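## Task

The liquid handler stopped because it ran out of tips at D2 (200 uL). According to the run record (what was loaded, not how things sit now): D1 has open 96-well plate B33 with samples, D2 has an uncovered 200 uL tip rack, D3 has open 12-trough reservoir C16, D4 is empty, and D5 has open 96-well plate R38 with samples. Move the spent rack from D2 into WASTE. Take a full 200 uL rack from SHELF and set it on D2 with no cover. It must be seated, level within the locators, with well A1 at the corner engraved 'A1'. Put that new rack's cover into WASTE as well. Never carry labware or a cover in the gripper above the reservoir or an open plate; doing so fails the task. Every other piece of labware and every cover on D1 to D5 and on SHELF must end as it started. When done, release and move away; contact with RESUME or its box still counts as clear. Finish by releasing, then pressing RESUME, which ends the job once the key goes down. Pressing RESUME fails the task if D2 is empty, holds anything other than the full rack, or has a cover on that rack, or if anything on D1 to D5 is not seated. Pressing it is worse than leaving it unpressed if any change you were required to make is still wrong at the end.

## Robot and tools

Robot: one arm (big_yam) with six revolute joints and a two-finger parallel gripper. Every command addresses this single arm. The wrist camera is mounted on the hand.

Frame: the scene frame has its origin on the table top directly beneath the arm base. +z is up. Looking along +x, +y points left. Positions are in metres and orientations are quaternions written w first. The base may sit slightly tilted, and reported hand positions get less accurate at long reach. The gripper's fingers point along its own +z axis and close along its own y axis. end_effector_position is the point midway between the finger pads, roughly 1 cm behind the tips.

execute_actions(actions): actions is a list of actions. Each action is a table of up to 15 rows, and each row is applied for one 1/30 s control step. If a table has fewer than 15 rows, its last row is held for the remaining steps. A row has 8 numbers: x, y, z, qw, qx, qy, qz, opening. x, y, z is an absolute target for end_effector_position in the scene frame, in metres. qw..qz is an absolute target orientation in the scene frame. opening runs from -1 (closed) to +1 (fully open, 0.094 m). An action is refused if its target lies more than 0.6 m from the gripper's current position along any gripper axis. If the first action fails that check, or any action is malformed, the whole call is rejected and nothing moves. At each step the commanded pose is clipped to within 70 mm and 16 degrees of the measured pose, so a distant target can take several actions. Repeat the intended quaternion in every row rather than copying a drifted reported one. An empty list just returns the current state and images.

move(target, speed, blocking): target is one 8-number row, an absolute pose plus opening, in the same layout as above. The hand follows a straight path toward it lasting 0.5 to 10 s and stops short if the path would run longer. speed is the top speed in m/s, from 0.002 to 0.5 (default 0.25). Rotation is capped at twice that value in rad/s. The opening is applied when the move starts. The path does not slow down for obstacles; faster moves and targets set deeper past a contact hit harder. The result adds a move: line with the ending (done, off_target, moving, held, fault), any limits (paced means the pose was clipped, held means a check blocked steps), and the distance from target. With blocking=false, the result returns after 0.5 s and other motion commands are refused until wait or stop shows the move has ended.

wait(seconds): 0 to 10 s; the arm keeps its last command and a running move continues. stop(): brakes a running move, which needs some room; the fingers keep going. zoom_image(camera, region): camera is cam_head_left, cam_head_right or cam_wrist; region is [x0, y0, x1, y1] in image pixels with the origin at the top left, at most 504x504. All three images are 672x504. read_manual(section): returns licence texts only ("licences"). finished_scene(scene): scene number 1 or 2; ends that scene and cannot be undone.

Results: the state line gives the hand pose. Hand target is the pose the controller is currently driving toward. grip_measured is the finger opening on the command scale. Joint positions and velocities list waist, shoulder, elbow, wrist pitch, wrist yaw, wrist roll (rad, rad/s), then the pad gap (m, m/s). Ranges: waist -2.880..2.880, shoulder 0..3.142, elbow 0..3.019, wrist pitch -1.693..1.571, wrist yaw -1.571..1.571, wrist roll -2.094..2.094. Joint torques are the raw drive outputs and are noisy and offset. A pose unreachable line means the clearance check altered or blocked a command; the base mount counts as part of the arm. Also watch for FAULT, MOTOR HOT (85 °C) and OVER-TEMPERATURE FAULT (100 °C, the arm drops). Holding loads, even while idle, heats the motors.

Practical notes: the hand often stops a centimetre or more off target, usually low. Moves of only a few mm may do nothing. To hold an object, command an opening about 0.03 below grip_measured; a smaller margin grips more gently. Readings can be off by about 1 mm of opening.

Labware: ID labels are on the short end next to column 1 and on the long side next to row H. Well A1 is at the labelled short end, in the corner away from the labelled long side. Tip racks also show their size (200 or 1000). D1 to D5 are deck slots side by side, with D1 on the left when viewed from the base. SHELF holds labware. WASTE is a loose bin: keep it upright, leave nothing sticking out over its rim, and you may drop items from the rim. RG is a spare nest for regripping. RESUME sits on its own box; press it horizontally straight into the box until it latches.

Avoid: carrying anything above open plates or the reservoir, drops, slips, slams, hard pushes, tipping WASTE, and knocking anything off the table, which ends the scene. Loose items may occasionally be nudged by outside disturbances.

Each tool is called as name([rows], argument=value, ...), one row to a line, values as JSON.

## Session

execute_actions(actions=[])

Scene clock: 0.00 s.
end_effector_position=(+0.3451, -0.4756, +0.3493) grip_measured=+1.000 end_effector_quat_wxyz=(+0.533, +0.569, +0.583, +0.229)
Joint positions: [-1.548  0.625  0.675  0.633 -1.007  1.389  0.094]
Joint velocities: [-0.005 -0.005  0.012 -0.012 -0.007 -0.037  0.   ]
Joint torques (N m, as the arm reports them, + toward a larger angle): no reading
Motor temperatures (°C, as the motors report them): [27 25 28 24 26 26]
Hand target: +0.349, -0.480, +0.355; +0.537, +0.564, +0.585, +0.228

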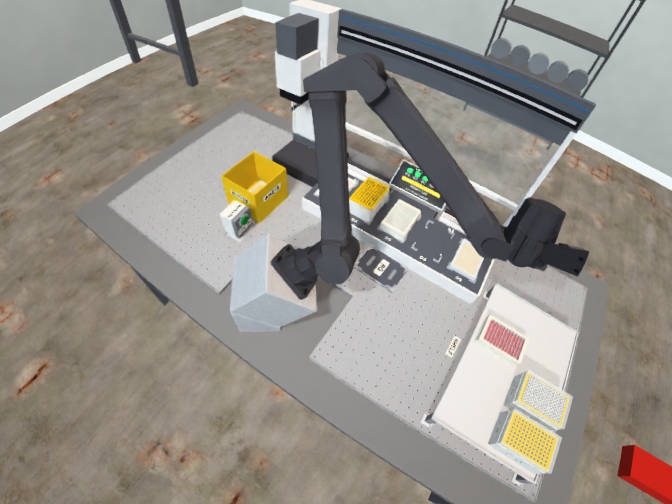

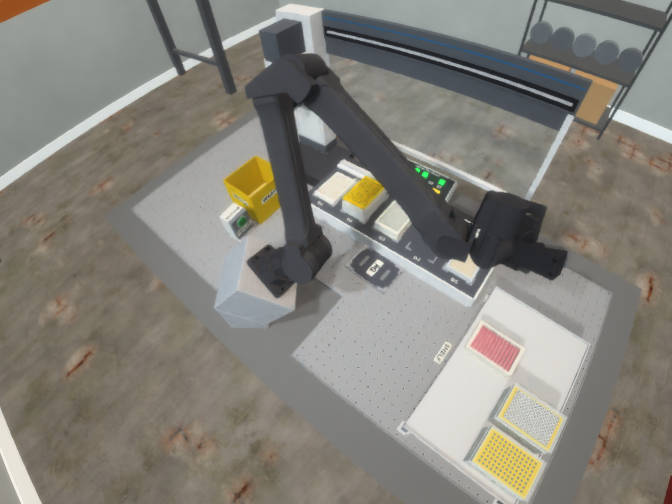

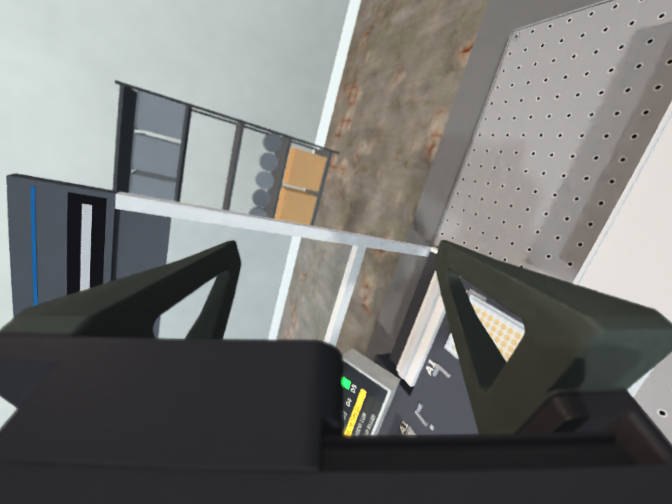

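zoom_image(camera="cam_head_left", region=[420, 280, 620, 490])

zoom_image(camera="cam_head_left", region=[290, 150, 510, 310])

zoom_image(camera="cam_head_right", region=[200, 140, 420, 340])

zoom_image(camera="cam_head_right", region=[400, 290, 600, 504])

Region (420, 280, 620, 490) of cam_head_left's 672x504 image, scaled by 2.400, with more detail than that image has; it fills the left 480 columns of this view, and the rest is white.

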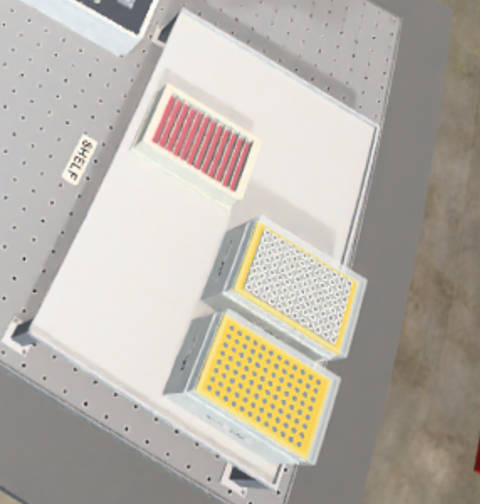

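Region (290, 150, 510, 310) of cam_head_left's 672x504 image, scaled by 2.291, with more detail than that image has; it fills the top 367 rows of this view, and the rest is white.

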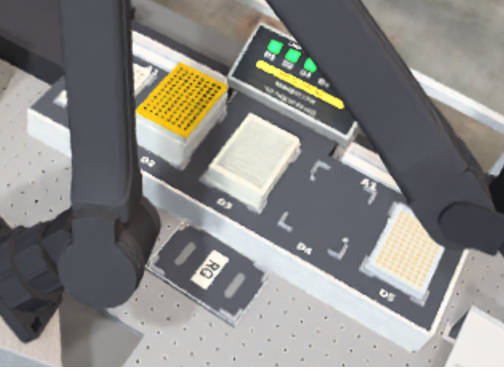

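Region (200, 140, 420, 340) of cam_head_right's 672x504 image, scaled by 2.291, with more detail than that image has; it fills the top 458 rows of this view, and the rest is white.

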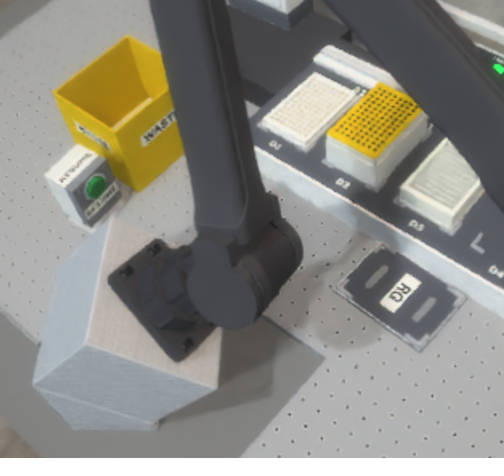

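Region (400, 290, 600, 504) of cam_head_right's 672x504 image, scaled by 2.355, with more detail than that image has; it fills the left 471 columns of this view, and the rest is white.

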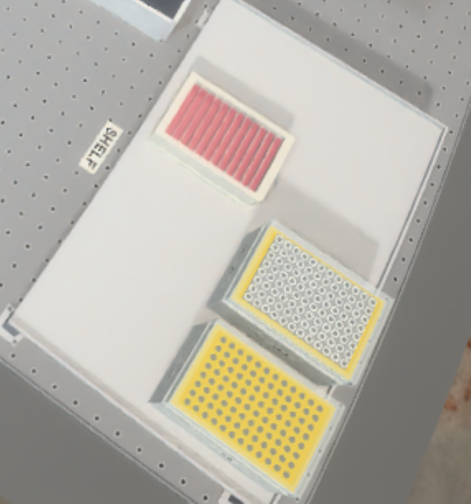

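move(target=[0.3,-0.02,0.33,0,1,0,0,1])

Scene clock: 25.17 s.
end_effector_position=(+0.3259, -0.2915, +0.3522) grip_measured=+1.000 end_effector_quat_wxyz=(+0.365, +0.840, +0.376, +0.140)
Joint positions: [ 0.342  0.109  0.602 -0.472  1.228  1.411  0.094]
Joint velocities: [ 0.005 -0.005 -0.002 -0.002  0.066 -0.022  0.   ]
Joint torques (N m, as the arm reports them, + toward a larger angle): [-2.85  2.88  7.3   0.96  0.03 -0.17]
Motor temperatures (°C, as the motors report them): [27 25 30 24 26 26]
Hand target: +0.323, -0.294, +0.353; +0.366, +0.841, +0.373, +0.140
Off the commanded pose: 0.274 m, 66 deg; position and orientation clipped at the last step of the last action.
move: held; limits=paced,held; held on 71 of 125 steps, including the last
pose unreachable: on one or more control steps of this call, first in action 0 (counted from 0), an arm could not follow its commanded pose, so it was not sent that pose on those steps. On the call's last step it was still not sent that pose. It may still have moved: this result reports where it is.
cause: the commanded pose would bring two parts of the arm too close to each other (its wrist (the part past joint 4) and its wrist camera, with joints 5 (wrist yaw) and 6 (wrist roll) between them).
camera_calibration (this result's frames):
cam_wrist: T_world_to_cam=[[-0.528127, 0.449137, -0.720664, 0.559401], [0.246783, 0.893224, 0.37583, 0.0567988], [0.812514, 0.0206381, -0.582576, 0.0731273], [0, 0, 0, 1]] pos_world=[0.222001, -0.303491, 0.424396]

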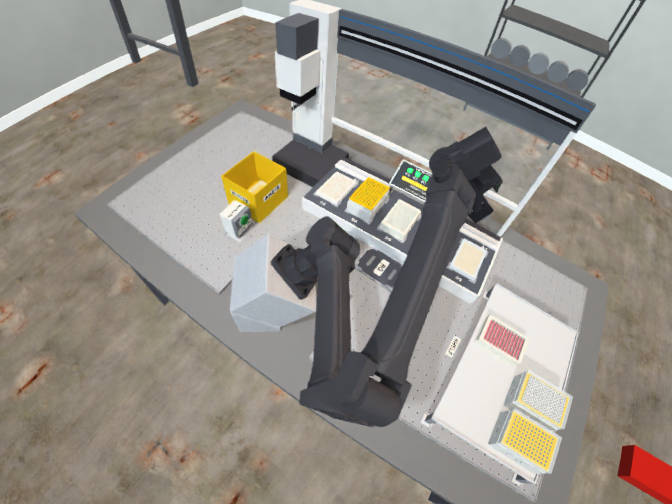

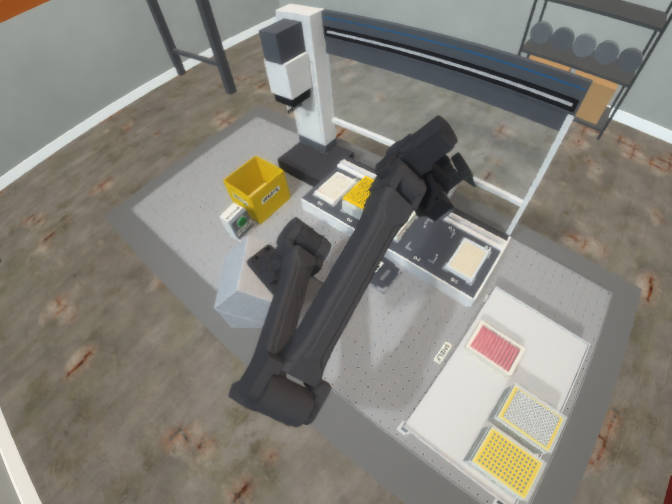

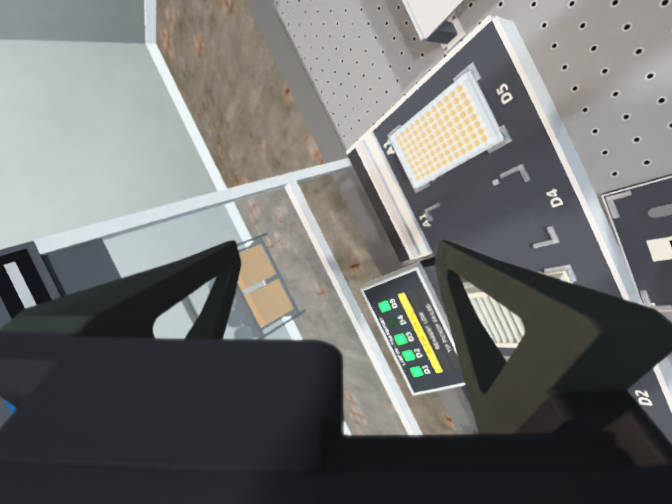

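move(target=[0.33,-0.25,0.33,0.369,0.4,0.829,-0.128,1], speed=0.4)

move(target=[0.39,0,0.27,0,0,1,0,1], speed=0.3)

Scene clock: 51.87 s.
end_effector_position=(+0.3265, -0.2744, +0.3443) grip_measured=+1.000 end_effector_quat_wxyz=(+0.380, +0.620, +0.686, -0.025)
Joint positions: [ 0.437  0.142  0.584 -0.5    1.337  0.652  0.094]
Joint velocities: [-0.005 -0.005  0.012 -0.007  0.022  0.022  0.   ]
Joint torques (N m, as the arm reports them, + toward a larger angle): [-2.22  4.5   7.12  0.83  0.06  0.01]
Motor temperatures (°C, as the motors report them): [27 25 30 24 26 26]
Hand target: +0.326, -0.275, +0.344; +0.380, +0.623, +0.684, -0.023
Off the commanded pose: 0.029 m, 32 deg; orientation clipped at the last step of the last action.
move: held; limits=paced,held; held on 24 of 64 steps, including the last
pose unreachable: on one or more control steps of this call, first in action 0 (counted from 0), an arm could not follow its commanded pose, so it was not sent that pose on those steps. On the call's last step it was still not sent that pose. It may still have moved: this result reports where it is.
cause: the commanded pose would bring two parts of the arm too close to each other (its wrist (the part past joint 4) and its wrist camera, with joints 5 (wrist yaw) and 6 (wrist roll) between them).
camera_calibration (this result's frames):
cam_wrist: T_world_to_cam=[[-0.867746, -0.231453, -0.439825, 0.373817], [-0.243461, 0.969452, -0.0298314, 0.365064], [0.433294, 0.0811942, -0.897588, 0.316597], [0, 0, 0, 1]] pos_world=[0.276077, -0.293097, 0.459478]

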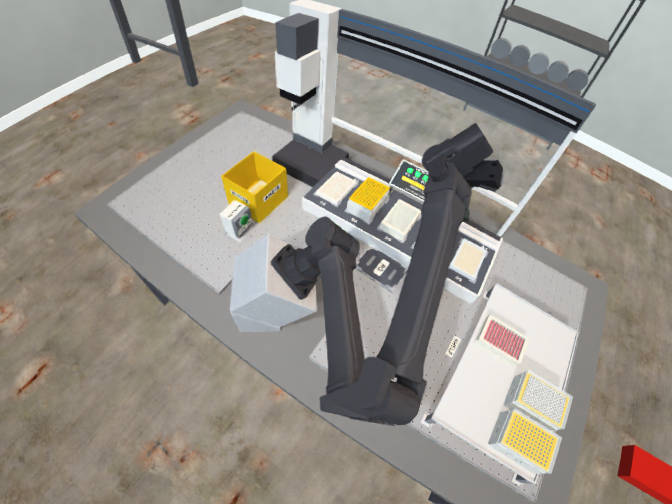

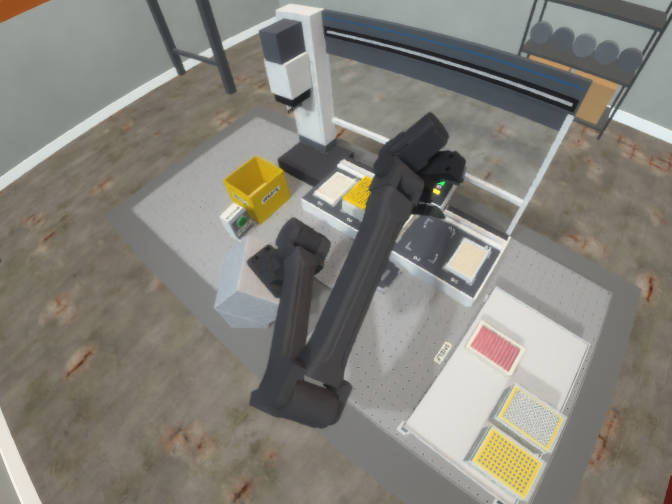

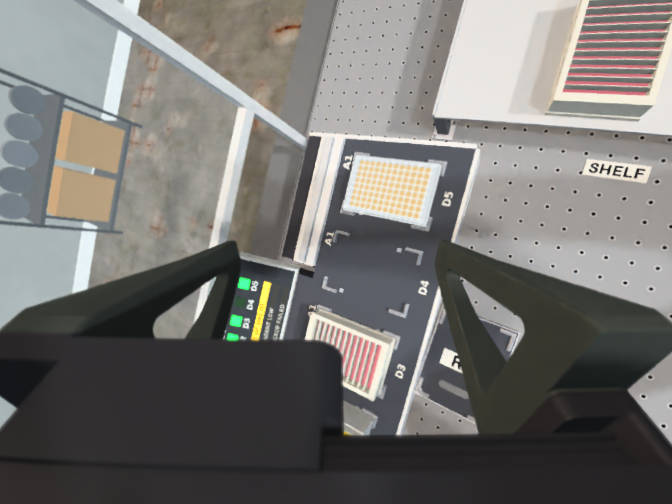

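Scene clock: 55.10 s.
end_effector_position=(+0.3687, -0.0012, +0.2569) grip_measured=+1.000 end_effector_quat_wxyz=(-0.014, +0.001, +1.000, -0.011)
Joint positions: [ 0.631  1.158  0.905 -1.403  0.776  0.751  0.094]
Joint velocities: [-0.005  0.005  0.002  0.007 -0.051 -0.007  0.   ]
Joint torques (N m, as the arm reports them, + toward a larger angle): [ 5.02 -3.27  9.63 -0.41  0.02 -0.15]
Motor temperatures (°C, as the motors report them): [27 25 30 24 26 26]
Hand target: +0.384, -0.003, +0.266; -0.009, +0.006, +1.000, -0.004
Off the commanded pose: 0.025 m, 2 deg.
move: off_target; limits=held; held on 9 of 97 steps
pose unreachable: on one or more control steps of this call, first in action 0 (counted from 0), an arm could not follow its commanded pose, so it was not sent that pose on those steps. It may still have moved: this result reports where it is.
cause: the commanded pose would bring two parts of the arm too close to each other (its wrist (the part past joint 4) and its wrist camera, with joints 5 (wrist yaw) and 6 (wrist roll) between them).
camera_calibration (this result's frames):
cam_wrist: T_world_to_cam=[[-0.00119543, -0.999817, 0.0191139, -0.00312649], [-0.791858, 0.0126194, 0.610574, 0.144373], [-0.610704, -0.0144056, -0.791728, 0.555263], [0, 0, 0, 1]] pos_world=[0.45342, 0.0030511, 0.351527]

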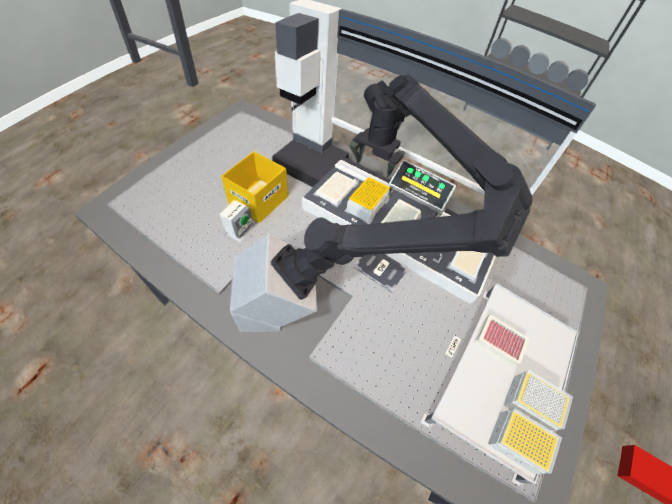

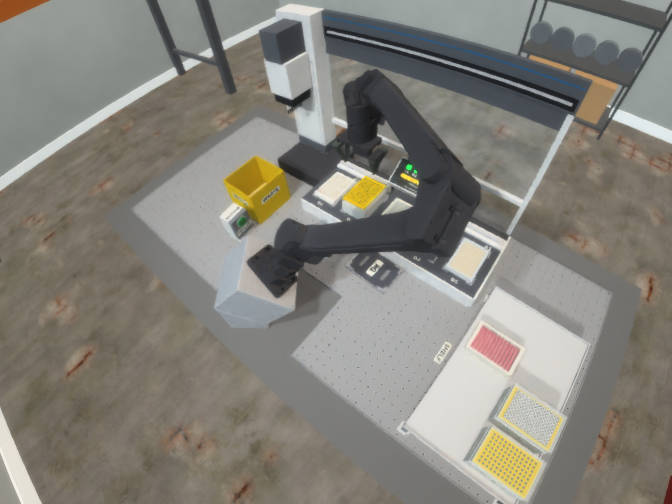

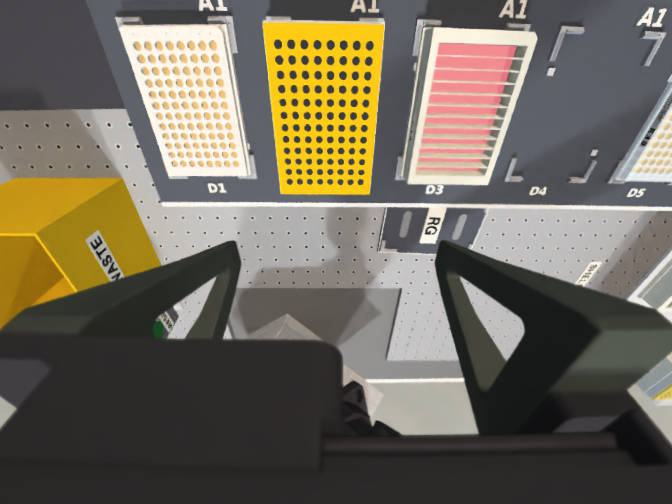

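move(target=[0.418,0.009,0.175,0,0,1,0,1])

Scene clock: 63.00 s.
end_effector_position=(+0.4219, +0.0080, +0.1813) grip_measured=+1.000 end_effector_quat_wxyz=(+0.007, +0.008, +1.000, +0.005)
Joint positions: [ 0.416  1.257  0.883 -0.999  0.759  0.416  0.094]
Joint velocities: [-0.005 -0.005  0.017  0.007  0.051 -0.022  0.   ]
Joint torques (N m, as the arm reports them, + toward a larger angle): [ 5.7  -6.97  4.95  0.43 -0.02 -0.17]
Motor temperatures (°C, as the motors report them): [27 25 31 24 26 26]
Hand target: +0.416, +0.008, +0.174; -0.000, +0.000, +1.000, +0.003
Off the commanded pose: 0.007 m, 1 deg.
move: done
camera_calibration (this result's frames):
cam_wrist: T_world_to_cam=[[-0.0162989, -0.999776, -0.0135191, 0.0199114], [-0.816604, 0.00550811, 0.577172, 0.249098], [-0.576968, 0.020447, -0.81651, 0.518043], [0, 0, 0, 1]] pos_world=[0.502634, 0.00794239, 0.279484]

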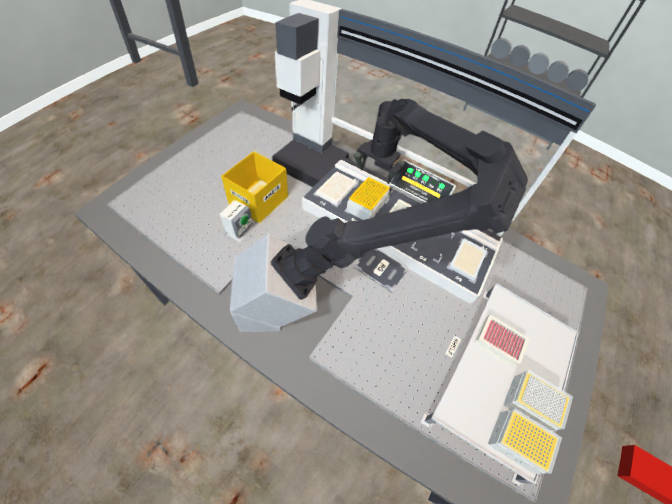

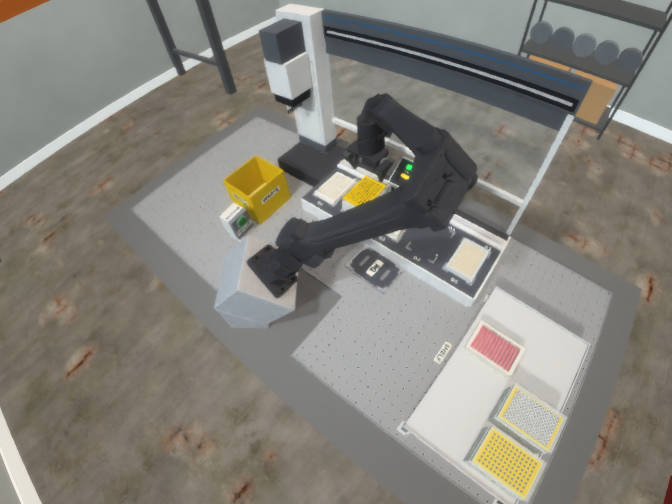

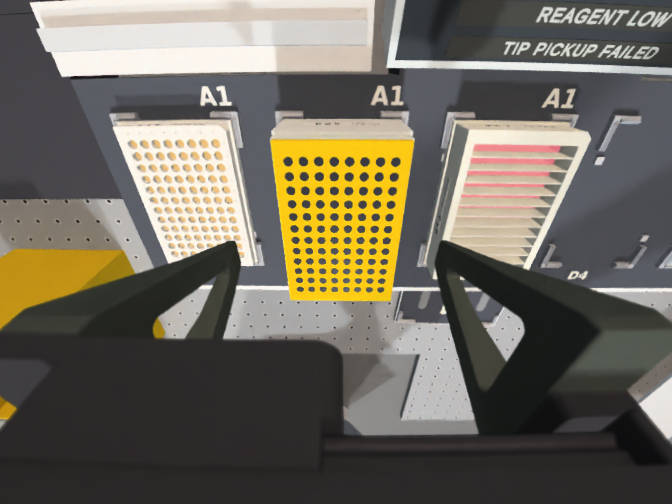

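move(target=[0.400,0.007,0.135,0,0,1,0,1], speed=0.15)

Scene clock: 67.03 s.
end_effector_position=(+0.4050, +0.0066, +0.1449) grip_measured=+1.000 end_effector_quat_wxyz=(+0.010, +0.009, +1.000, +0.004)
Joint positions: [ 0.353  1.257  0.785 -0.836  0.749  0.327  0.094]
Joint velocities: [-0.005  0.005  0.017  0.007 -0.081  0.007  0.   ]
Joint torques (N m, as the arm reports them, + toward a larger angle): [ 4.74 -5.82  4.68  0.49 -0.02 -0.15]
Motor temperatures (°C, as the motors report them): [27 25 30 24 26 26]
Hand target: +0.399, +0.006, +0.136; +0.000, +0.000, +1.000, +0.001
Off the commanded pose: 0.011 m, 2 deg.
move: off_target
camera_calibration (this result's frames):
cam_wrist: T_world_to_cam=[[-0.0172428, -0.999779, -0.0120389, 0.017846], [-0.820183, 0.007257, 0.572055, 0.258442], [-0.571841, 0.0197379, -0.820127, 0.477055], [0, 0, 0, 1]] pos_world=[0.485077, 0.00655051, 0.243617]

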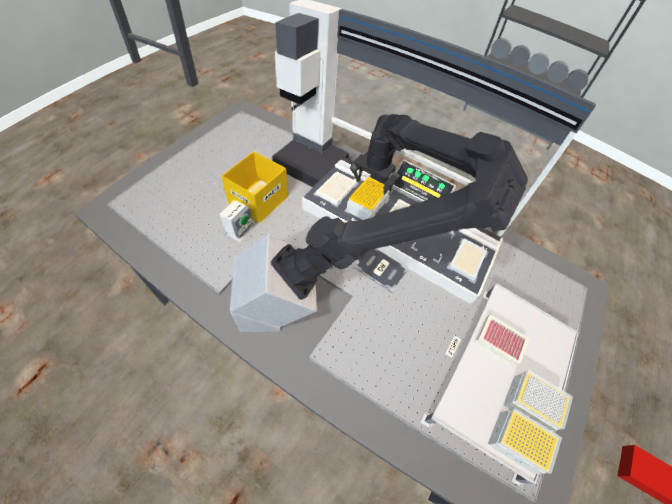

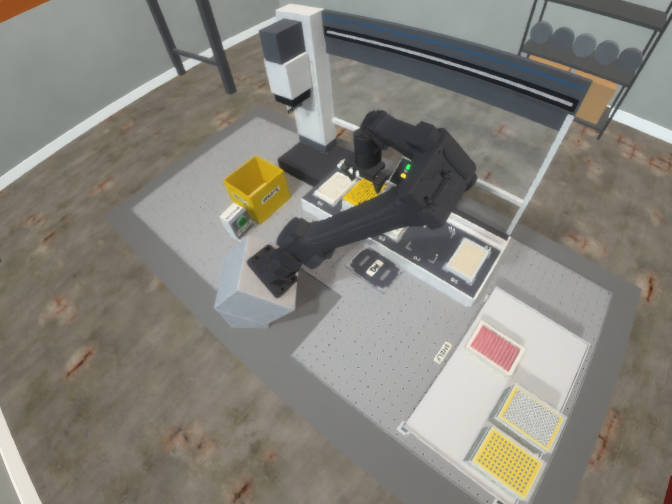

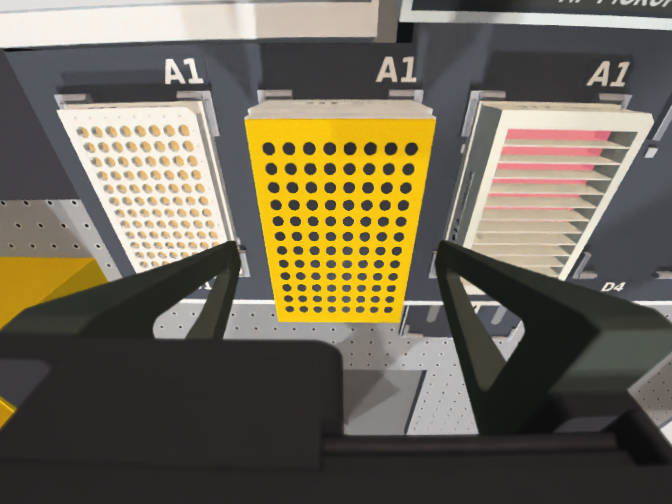

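move(target=[0.396,0.006,0.085,0,0,1,0,1], speed=0.1)

move(target=[0.396,0.006,0.085,0,0,1,0,0.66])

Scene clock: 77.70 s.
end_effector_position=(+0.4026, +0.0057, +0.0957) grip_measured=+1.000 end_effector_quat_wxyz=(+0.012, +0.010, +1.000, +0.004)
Joint positions: [ 0.253  1.321  0.726 -0.623  0.719  0.198  0.094]
Joint velocities: [-0.005 -0.015 -0.012  0.017 -0.037 -0.007  0.   ]
Joint torques (N m, as the arm reports them, + toward a larger angle): [ 5.22 -6.4   3.78  0.49 -0.04 -0.15]
Motor temperatures (°C, as the motors report them): [27 25 30 24 26 26]
Hand target: +0.394, +0.005, +0.086; +0.000, +0.000, +1.000, +0.001
Off the commanded pose: 0.013 m, 2 deg.
move: off_target
camera_calibration (this result's frames):
cam_wrist: T_world_to_cam=[[-0.0190275, -0.999741, -0.0124514, 0.0170891], [-0.822217, 0.00856079, 0.569109, 0.285803], [-0.568855, 0.0210665, -0.822168, 0.434369], [0, 0, 0, 1]] pos_world=[0.48241, 0.00548741, 0.194684]

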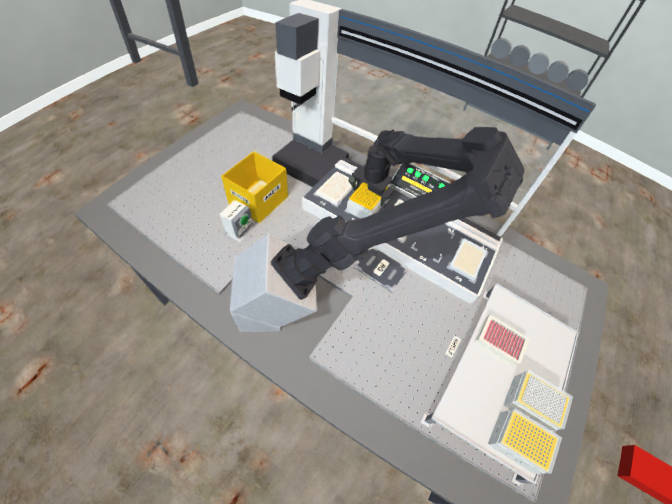

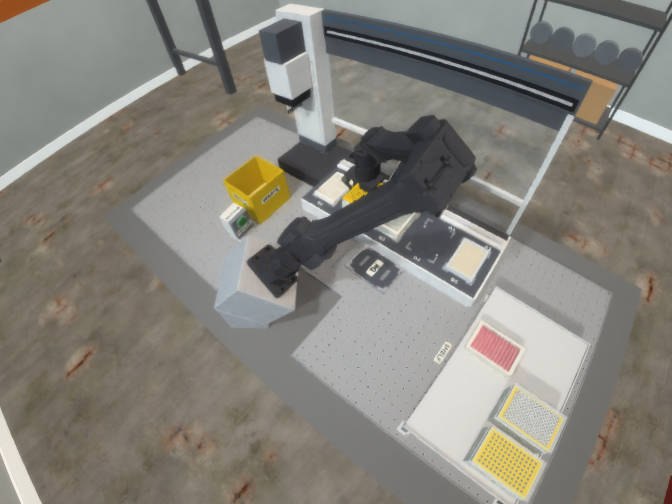

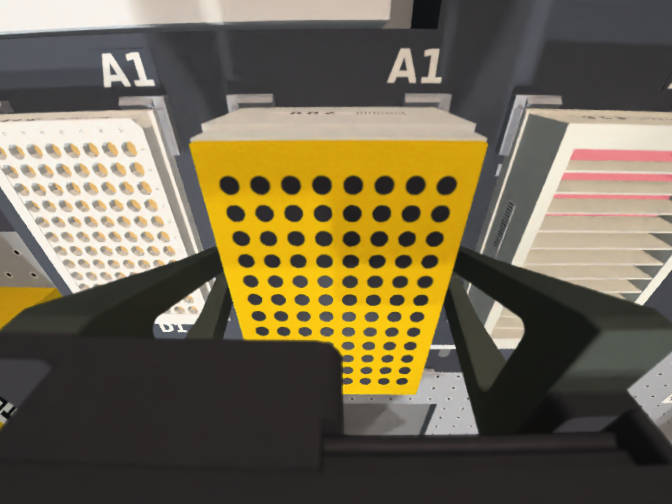

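Scene clock: 78.40 s.
end_effector_position=(+0.4026, +0.0057, +0.0957) grip_measured=+0.795 end_effector_quat_wxyz=(+0.012, +0.008, +1.000, +0.004)
Joint positions: [ 0.253  1.321  0.726 -0.623  0.719  0.195  0.084]
Joint velocities: [-0.015 -0.015  0.002 -0.002 -0.007 -0.022 -0.   ]
Joint torques (N m, as the arm reports them, + toward a larger angle): [ 5.04 -6.02  4.08  0.46  0.03 -0.13]
Motor temperatures (°C, as the motors report them): [27 25 30 24 26 26]
Hand target: +0.395, +0.006, +0.086; -0.000, +0.000, +1.000, +0.000
Off the commanded pose: 0.013 m, 2 deg.
move: off_target
camera_calibration (this result's frames):
cam_wrist: T_world_to_cam=[[-0.0167397, -0.999783, -0.0123988, 0.0161631], [-0.822246, 0.00670955, 0.569093, 0.285826], [-0.568886, 0.0197212, -0.82218, 0.43439], [0, 0, 0, 1]] pos_world=[0.482408, 0.00567516, 0.194685]

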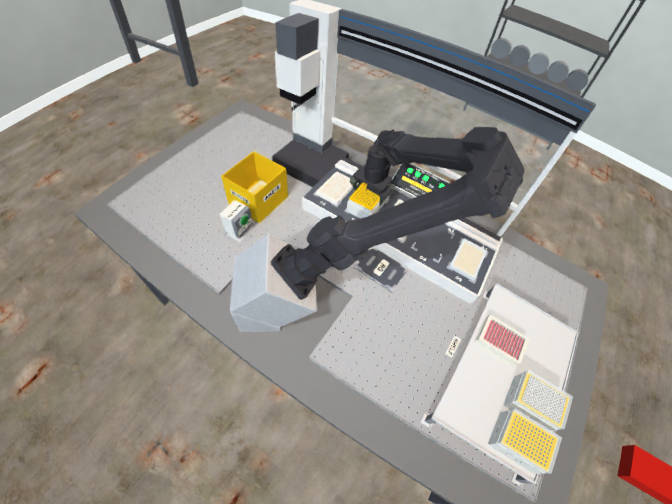

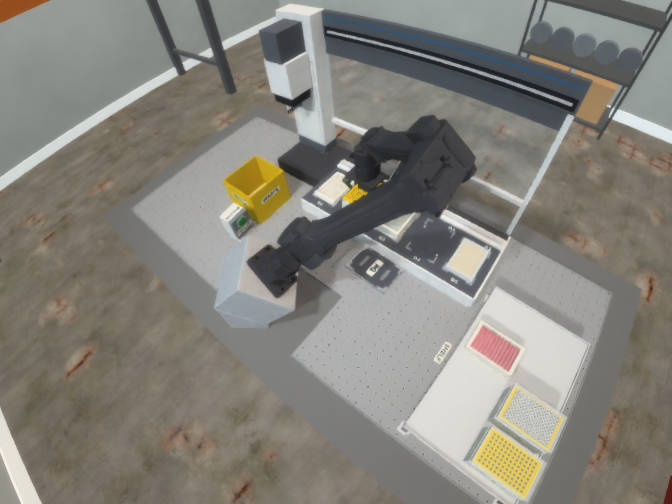

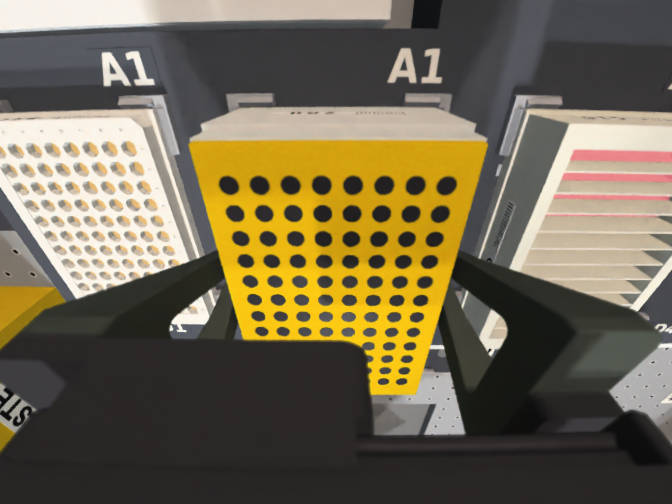

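move(target=[0.402,0.006,0.14,0,0,1,0,0.74], speed=0.1)

move(target=[0.245,0.012,0.14,0,0,1,0,0.74], speed=0.2)

move(target=[0.235,0.17,0.215,0,0,1,0,0.74], speed=0.2)

Scene clock: 88.50 s.
end_effector_position=(+0.3835, +0.0079, +0.1279) grip_measured=+0.795 end_effector_quat_wxyz=(-0.017, -0.018, +1.000, -0.005)
Joint positions: [ 0.337  1.283  0.75  -0.837  0.747  0.303  0.084]
Joint velocities: [-0.005 -0.005 -0.017 -0.012 -0.081 -0.022 -0.001]
Joint torques (N m, as the arm reports them, + toward a larger angle): [ 7.   -7.79  7.73 -0.38  0.25  0.12]
Motor temperatures (°C, as the motors report them): [27 25 29 24 26 26]
Hand target: +0.402, +0.006, +0.140; -0.000, +0.000, +1.000, -0.001
Off the commanded pose: 0.022 m, 3 deg.
move: off_target
camera_calibration (this result's frames):
cam_wrist: T_world_to_cam=[[0.0364907, -0.99931, 0.0068601, -0.00436758], [-0.788457, -0.0245721, 0.614599, 0.233252], [-0.614006, -0.027836, -0.78881, 0.463317], [0, 0, 0, 1]] pos_world=[0.468548, 0.0142638, 0.222143]

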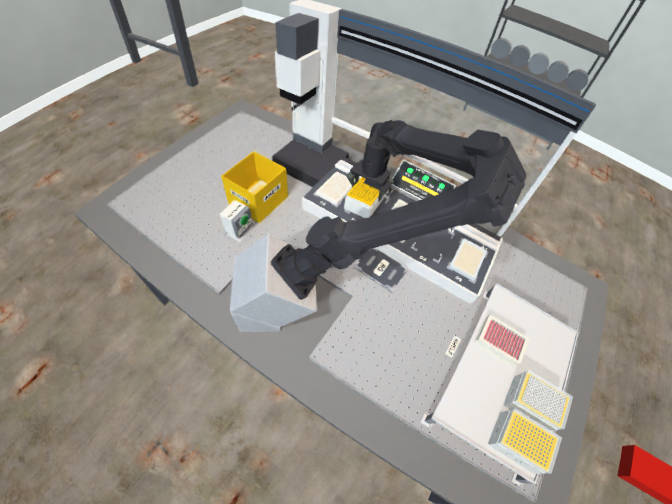

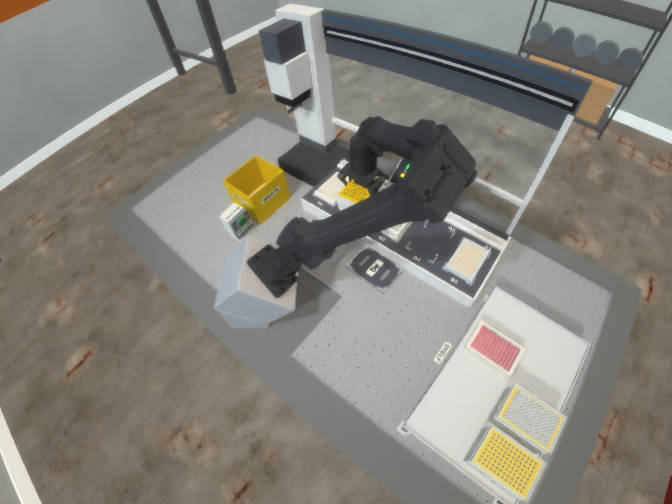

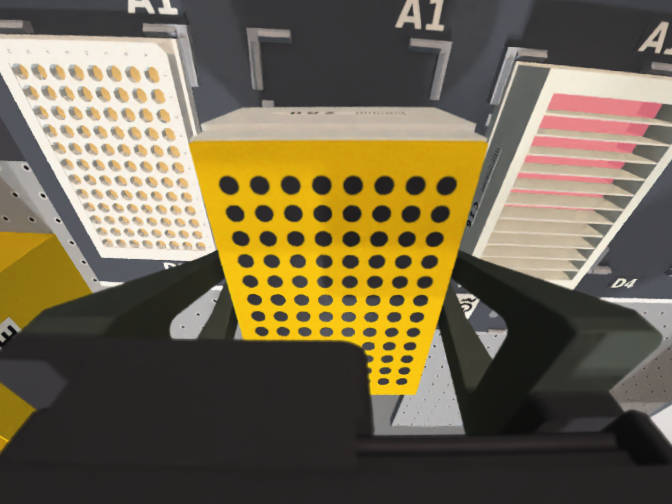

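Scene clock: 89.83 s.
end_effector_position=(+0.2471, +0.0116, +0.1407) grip_measured=+0.795 end_effector_quat_wxyz=(-0.002, -0.003, +1.000, -0.001)
Joint positions: [ 0.544  1.047  0.415 -0.894  0.778  0.591  0.084]
Joint velocities: [-0.005 -0.005 -0.002  0.002 -0.037 -0.066  0.   ]
Joint torques (N m, as the arm reports them, + toward a larger angle): [ 4.   -2.27  5.14 -0.33  0.26  0.12]
Motor temperatures (°C, as the motors report them): [27 25 29 24 26 26]
Hand target: +0.245, +0.011, +0.142; -0.000, -0.001, +1.000, -0.002
Off the commanded pose: 0.002 m, 0 deg.
move: done
camera_calibration (this result's frames):
cam_wrist: T_world_to_cam=[[0.00542205, -0.999985, -0.000554738, 0.01287], [-0.80638, -0.00470037, 0.591379, 0.125359], [-0.591372, -0.00275916, -0.806394, 0.386372], [0, 0, 0, 1]] pos_world=[0.329507, 0.0145251, 0.237441]

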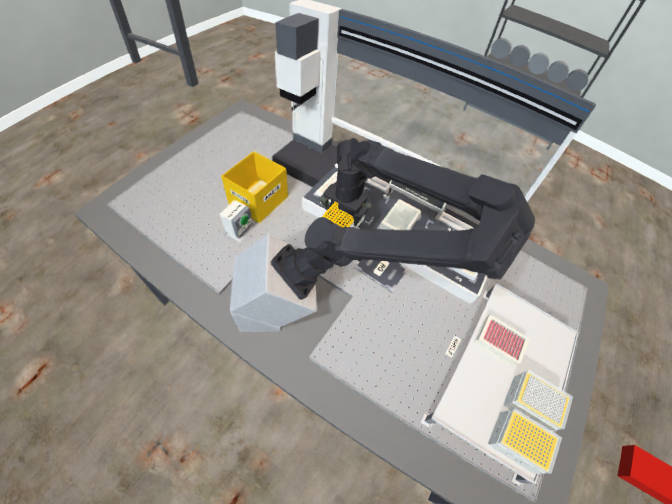

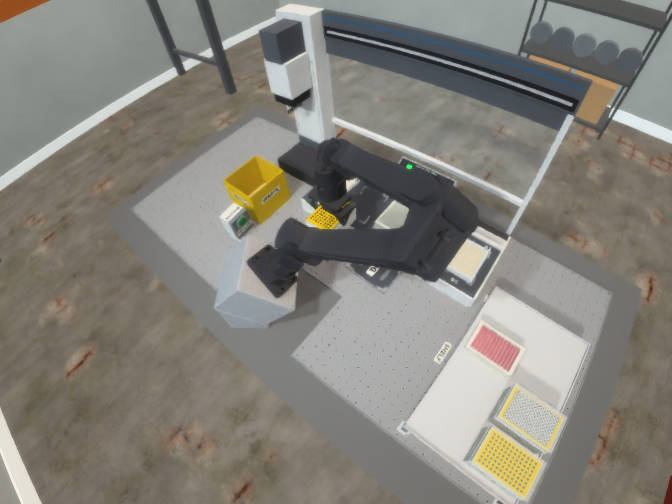

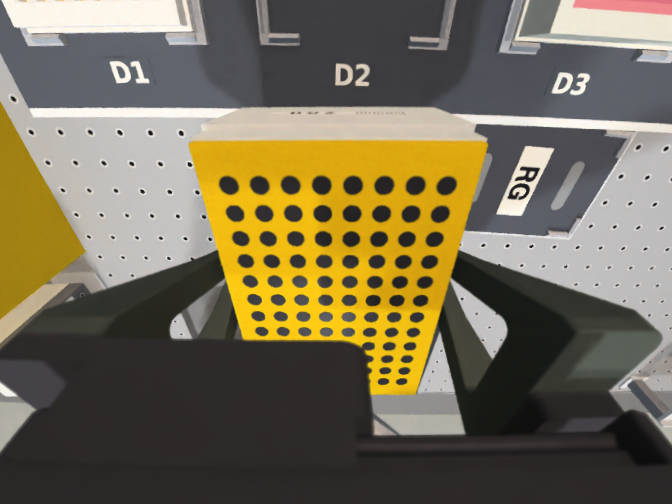

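Scene clock: 91.27 s.
end_effector_position=(+0.2261, +0.1562, +0.2025) grip_measured=+0.795 end_effector_quat_wxyz=(-0.003, -0.014, +1.000, -0.015)
Joint positions: [ 1.02   1.582  0.696 -1.11   0.7    1.227  0.084]
Joint velocities: [-0.015 -0.015 -0.007 -0.017 -0.007  0.051 -0.   ]
Joint torques (N m, as the arm reports them, + toward a larger angle): [ 7.07 -3.28  9.28 -0.43  0.13  0.12]
Motor temperatures (°C, as the motors report them): [27 25 29 24 26 26]
Hand target: +0.237, +0.168, +0.213; +0.001, +0.000, +1.000, -0.005
Off the commanded pose: 0.021 m, 2 deg.
move: off_target
camera_calibration (this result's frames):
cam_wrist: T_world_to_cam=[[0.0289128, -0.999226, 0.026683, 0.146713], [-0.805352, -0.00747442, 0.59275, 0.0724828], [-0.592092, -0.0386273, -0.804944, 0.429671], [0, 0, 0, 1]] pos_world=[0.308537, 0.163738, 0.298982]

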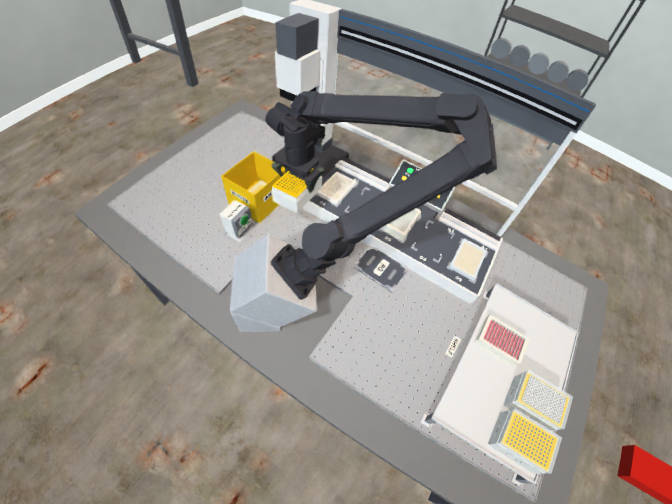

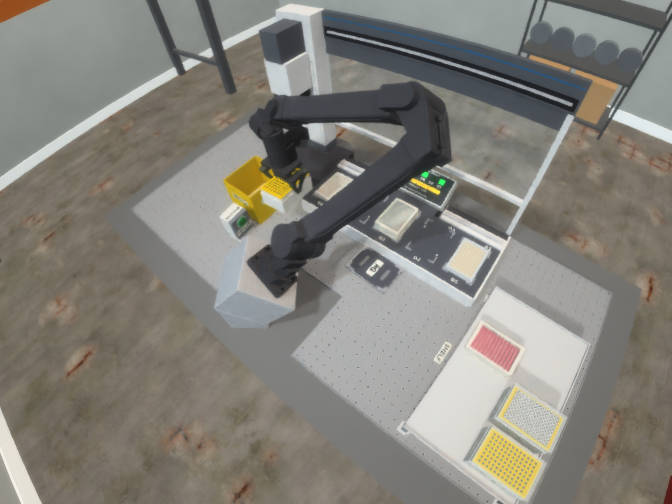

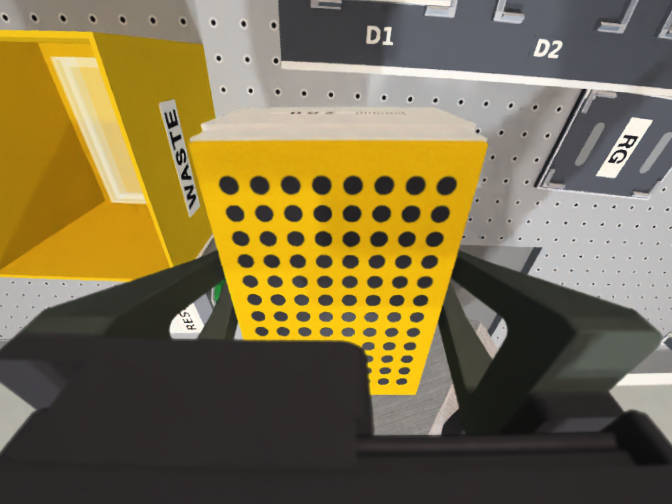

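move(target=[0.245,0.362,0.22,0,0,1,0,0.74], speed=0.2)

Scene clock: 97.97 s.
end_effector_position=(+0.2413, +0.3469, +0.2074) grip_measured=+0.795 end_effector_quat_wxyz=(-0.003, -0.010, +1.000, -0.010)
Joint positions: [ 1.108  2.1    1.17  -1.115  0.659  1.328  0.084]
Joint velocities: [-0.005  0.005 -0.017 -0.012  0.007  0.066  0.001]
Joint torques (N m, as the arm reports them, + toward a larger angle): [ 11.6  -10.2    9.6   -0.35   0.06   0.14]
Motor temperatures (°C, as the motors report them): [28 25 30 24 26 26]
Hand target: +0.246, +0.361, +0.216; +0.000, -0.000, +1.000, -0.000
Off the commanded pose: 0.020 m, 2 deg.
move: off_target
camera_calibration (this result's frames):
cam_wrist: T_world_to_cam=[[0.0195792, -0.999683, 0.0158248, 0.341375], [-0.805628, -0.0064012, 0.592387, 0.0830067], [-0.592098, -0.0243474, -0.805498, 0.445121], [0, 0, 0, 1]] pos_world=[0.323744, 0.352635, 0.30397]

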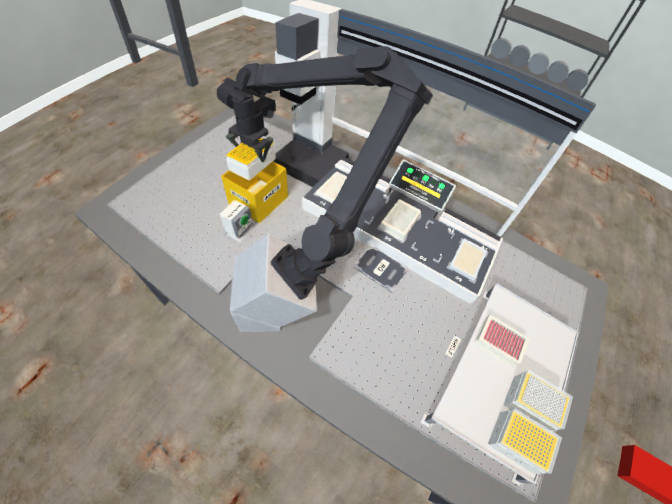

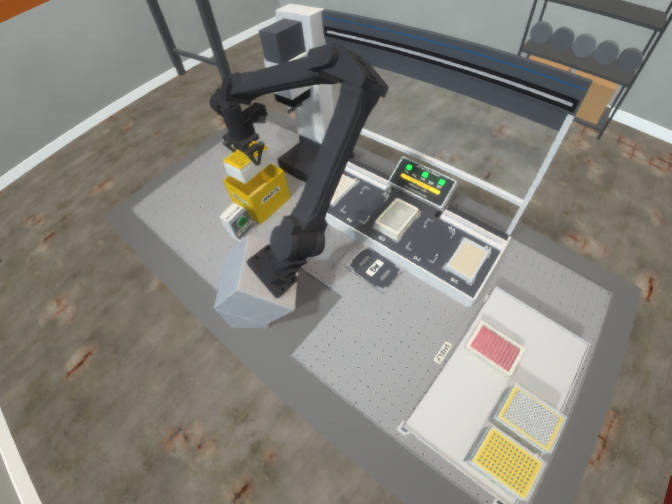

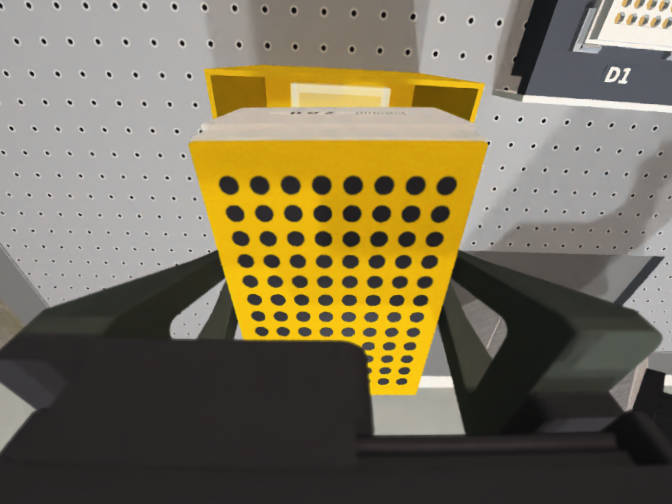

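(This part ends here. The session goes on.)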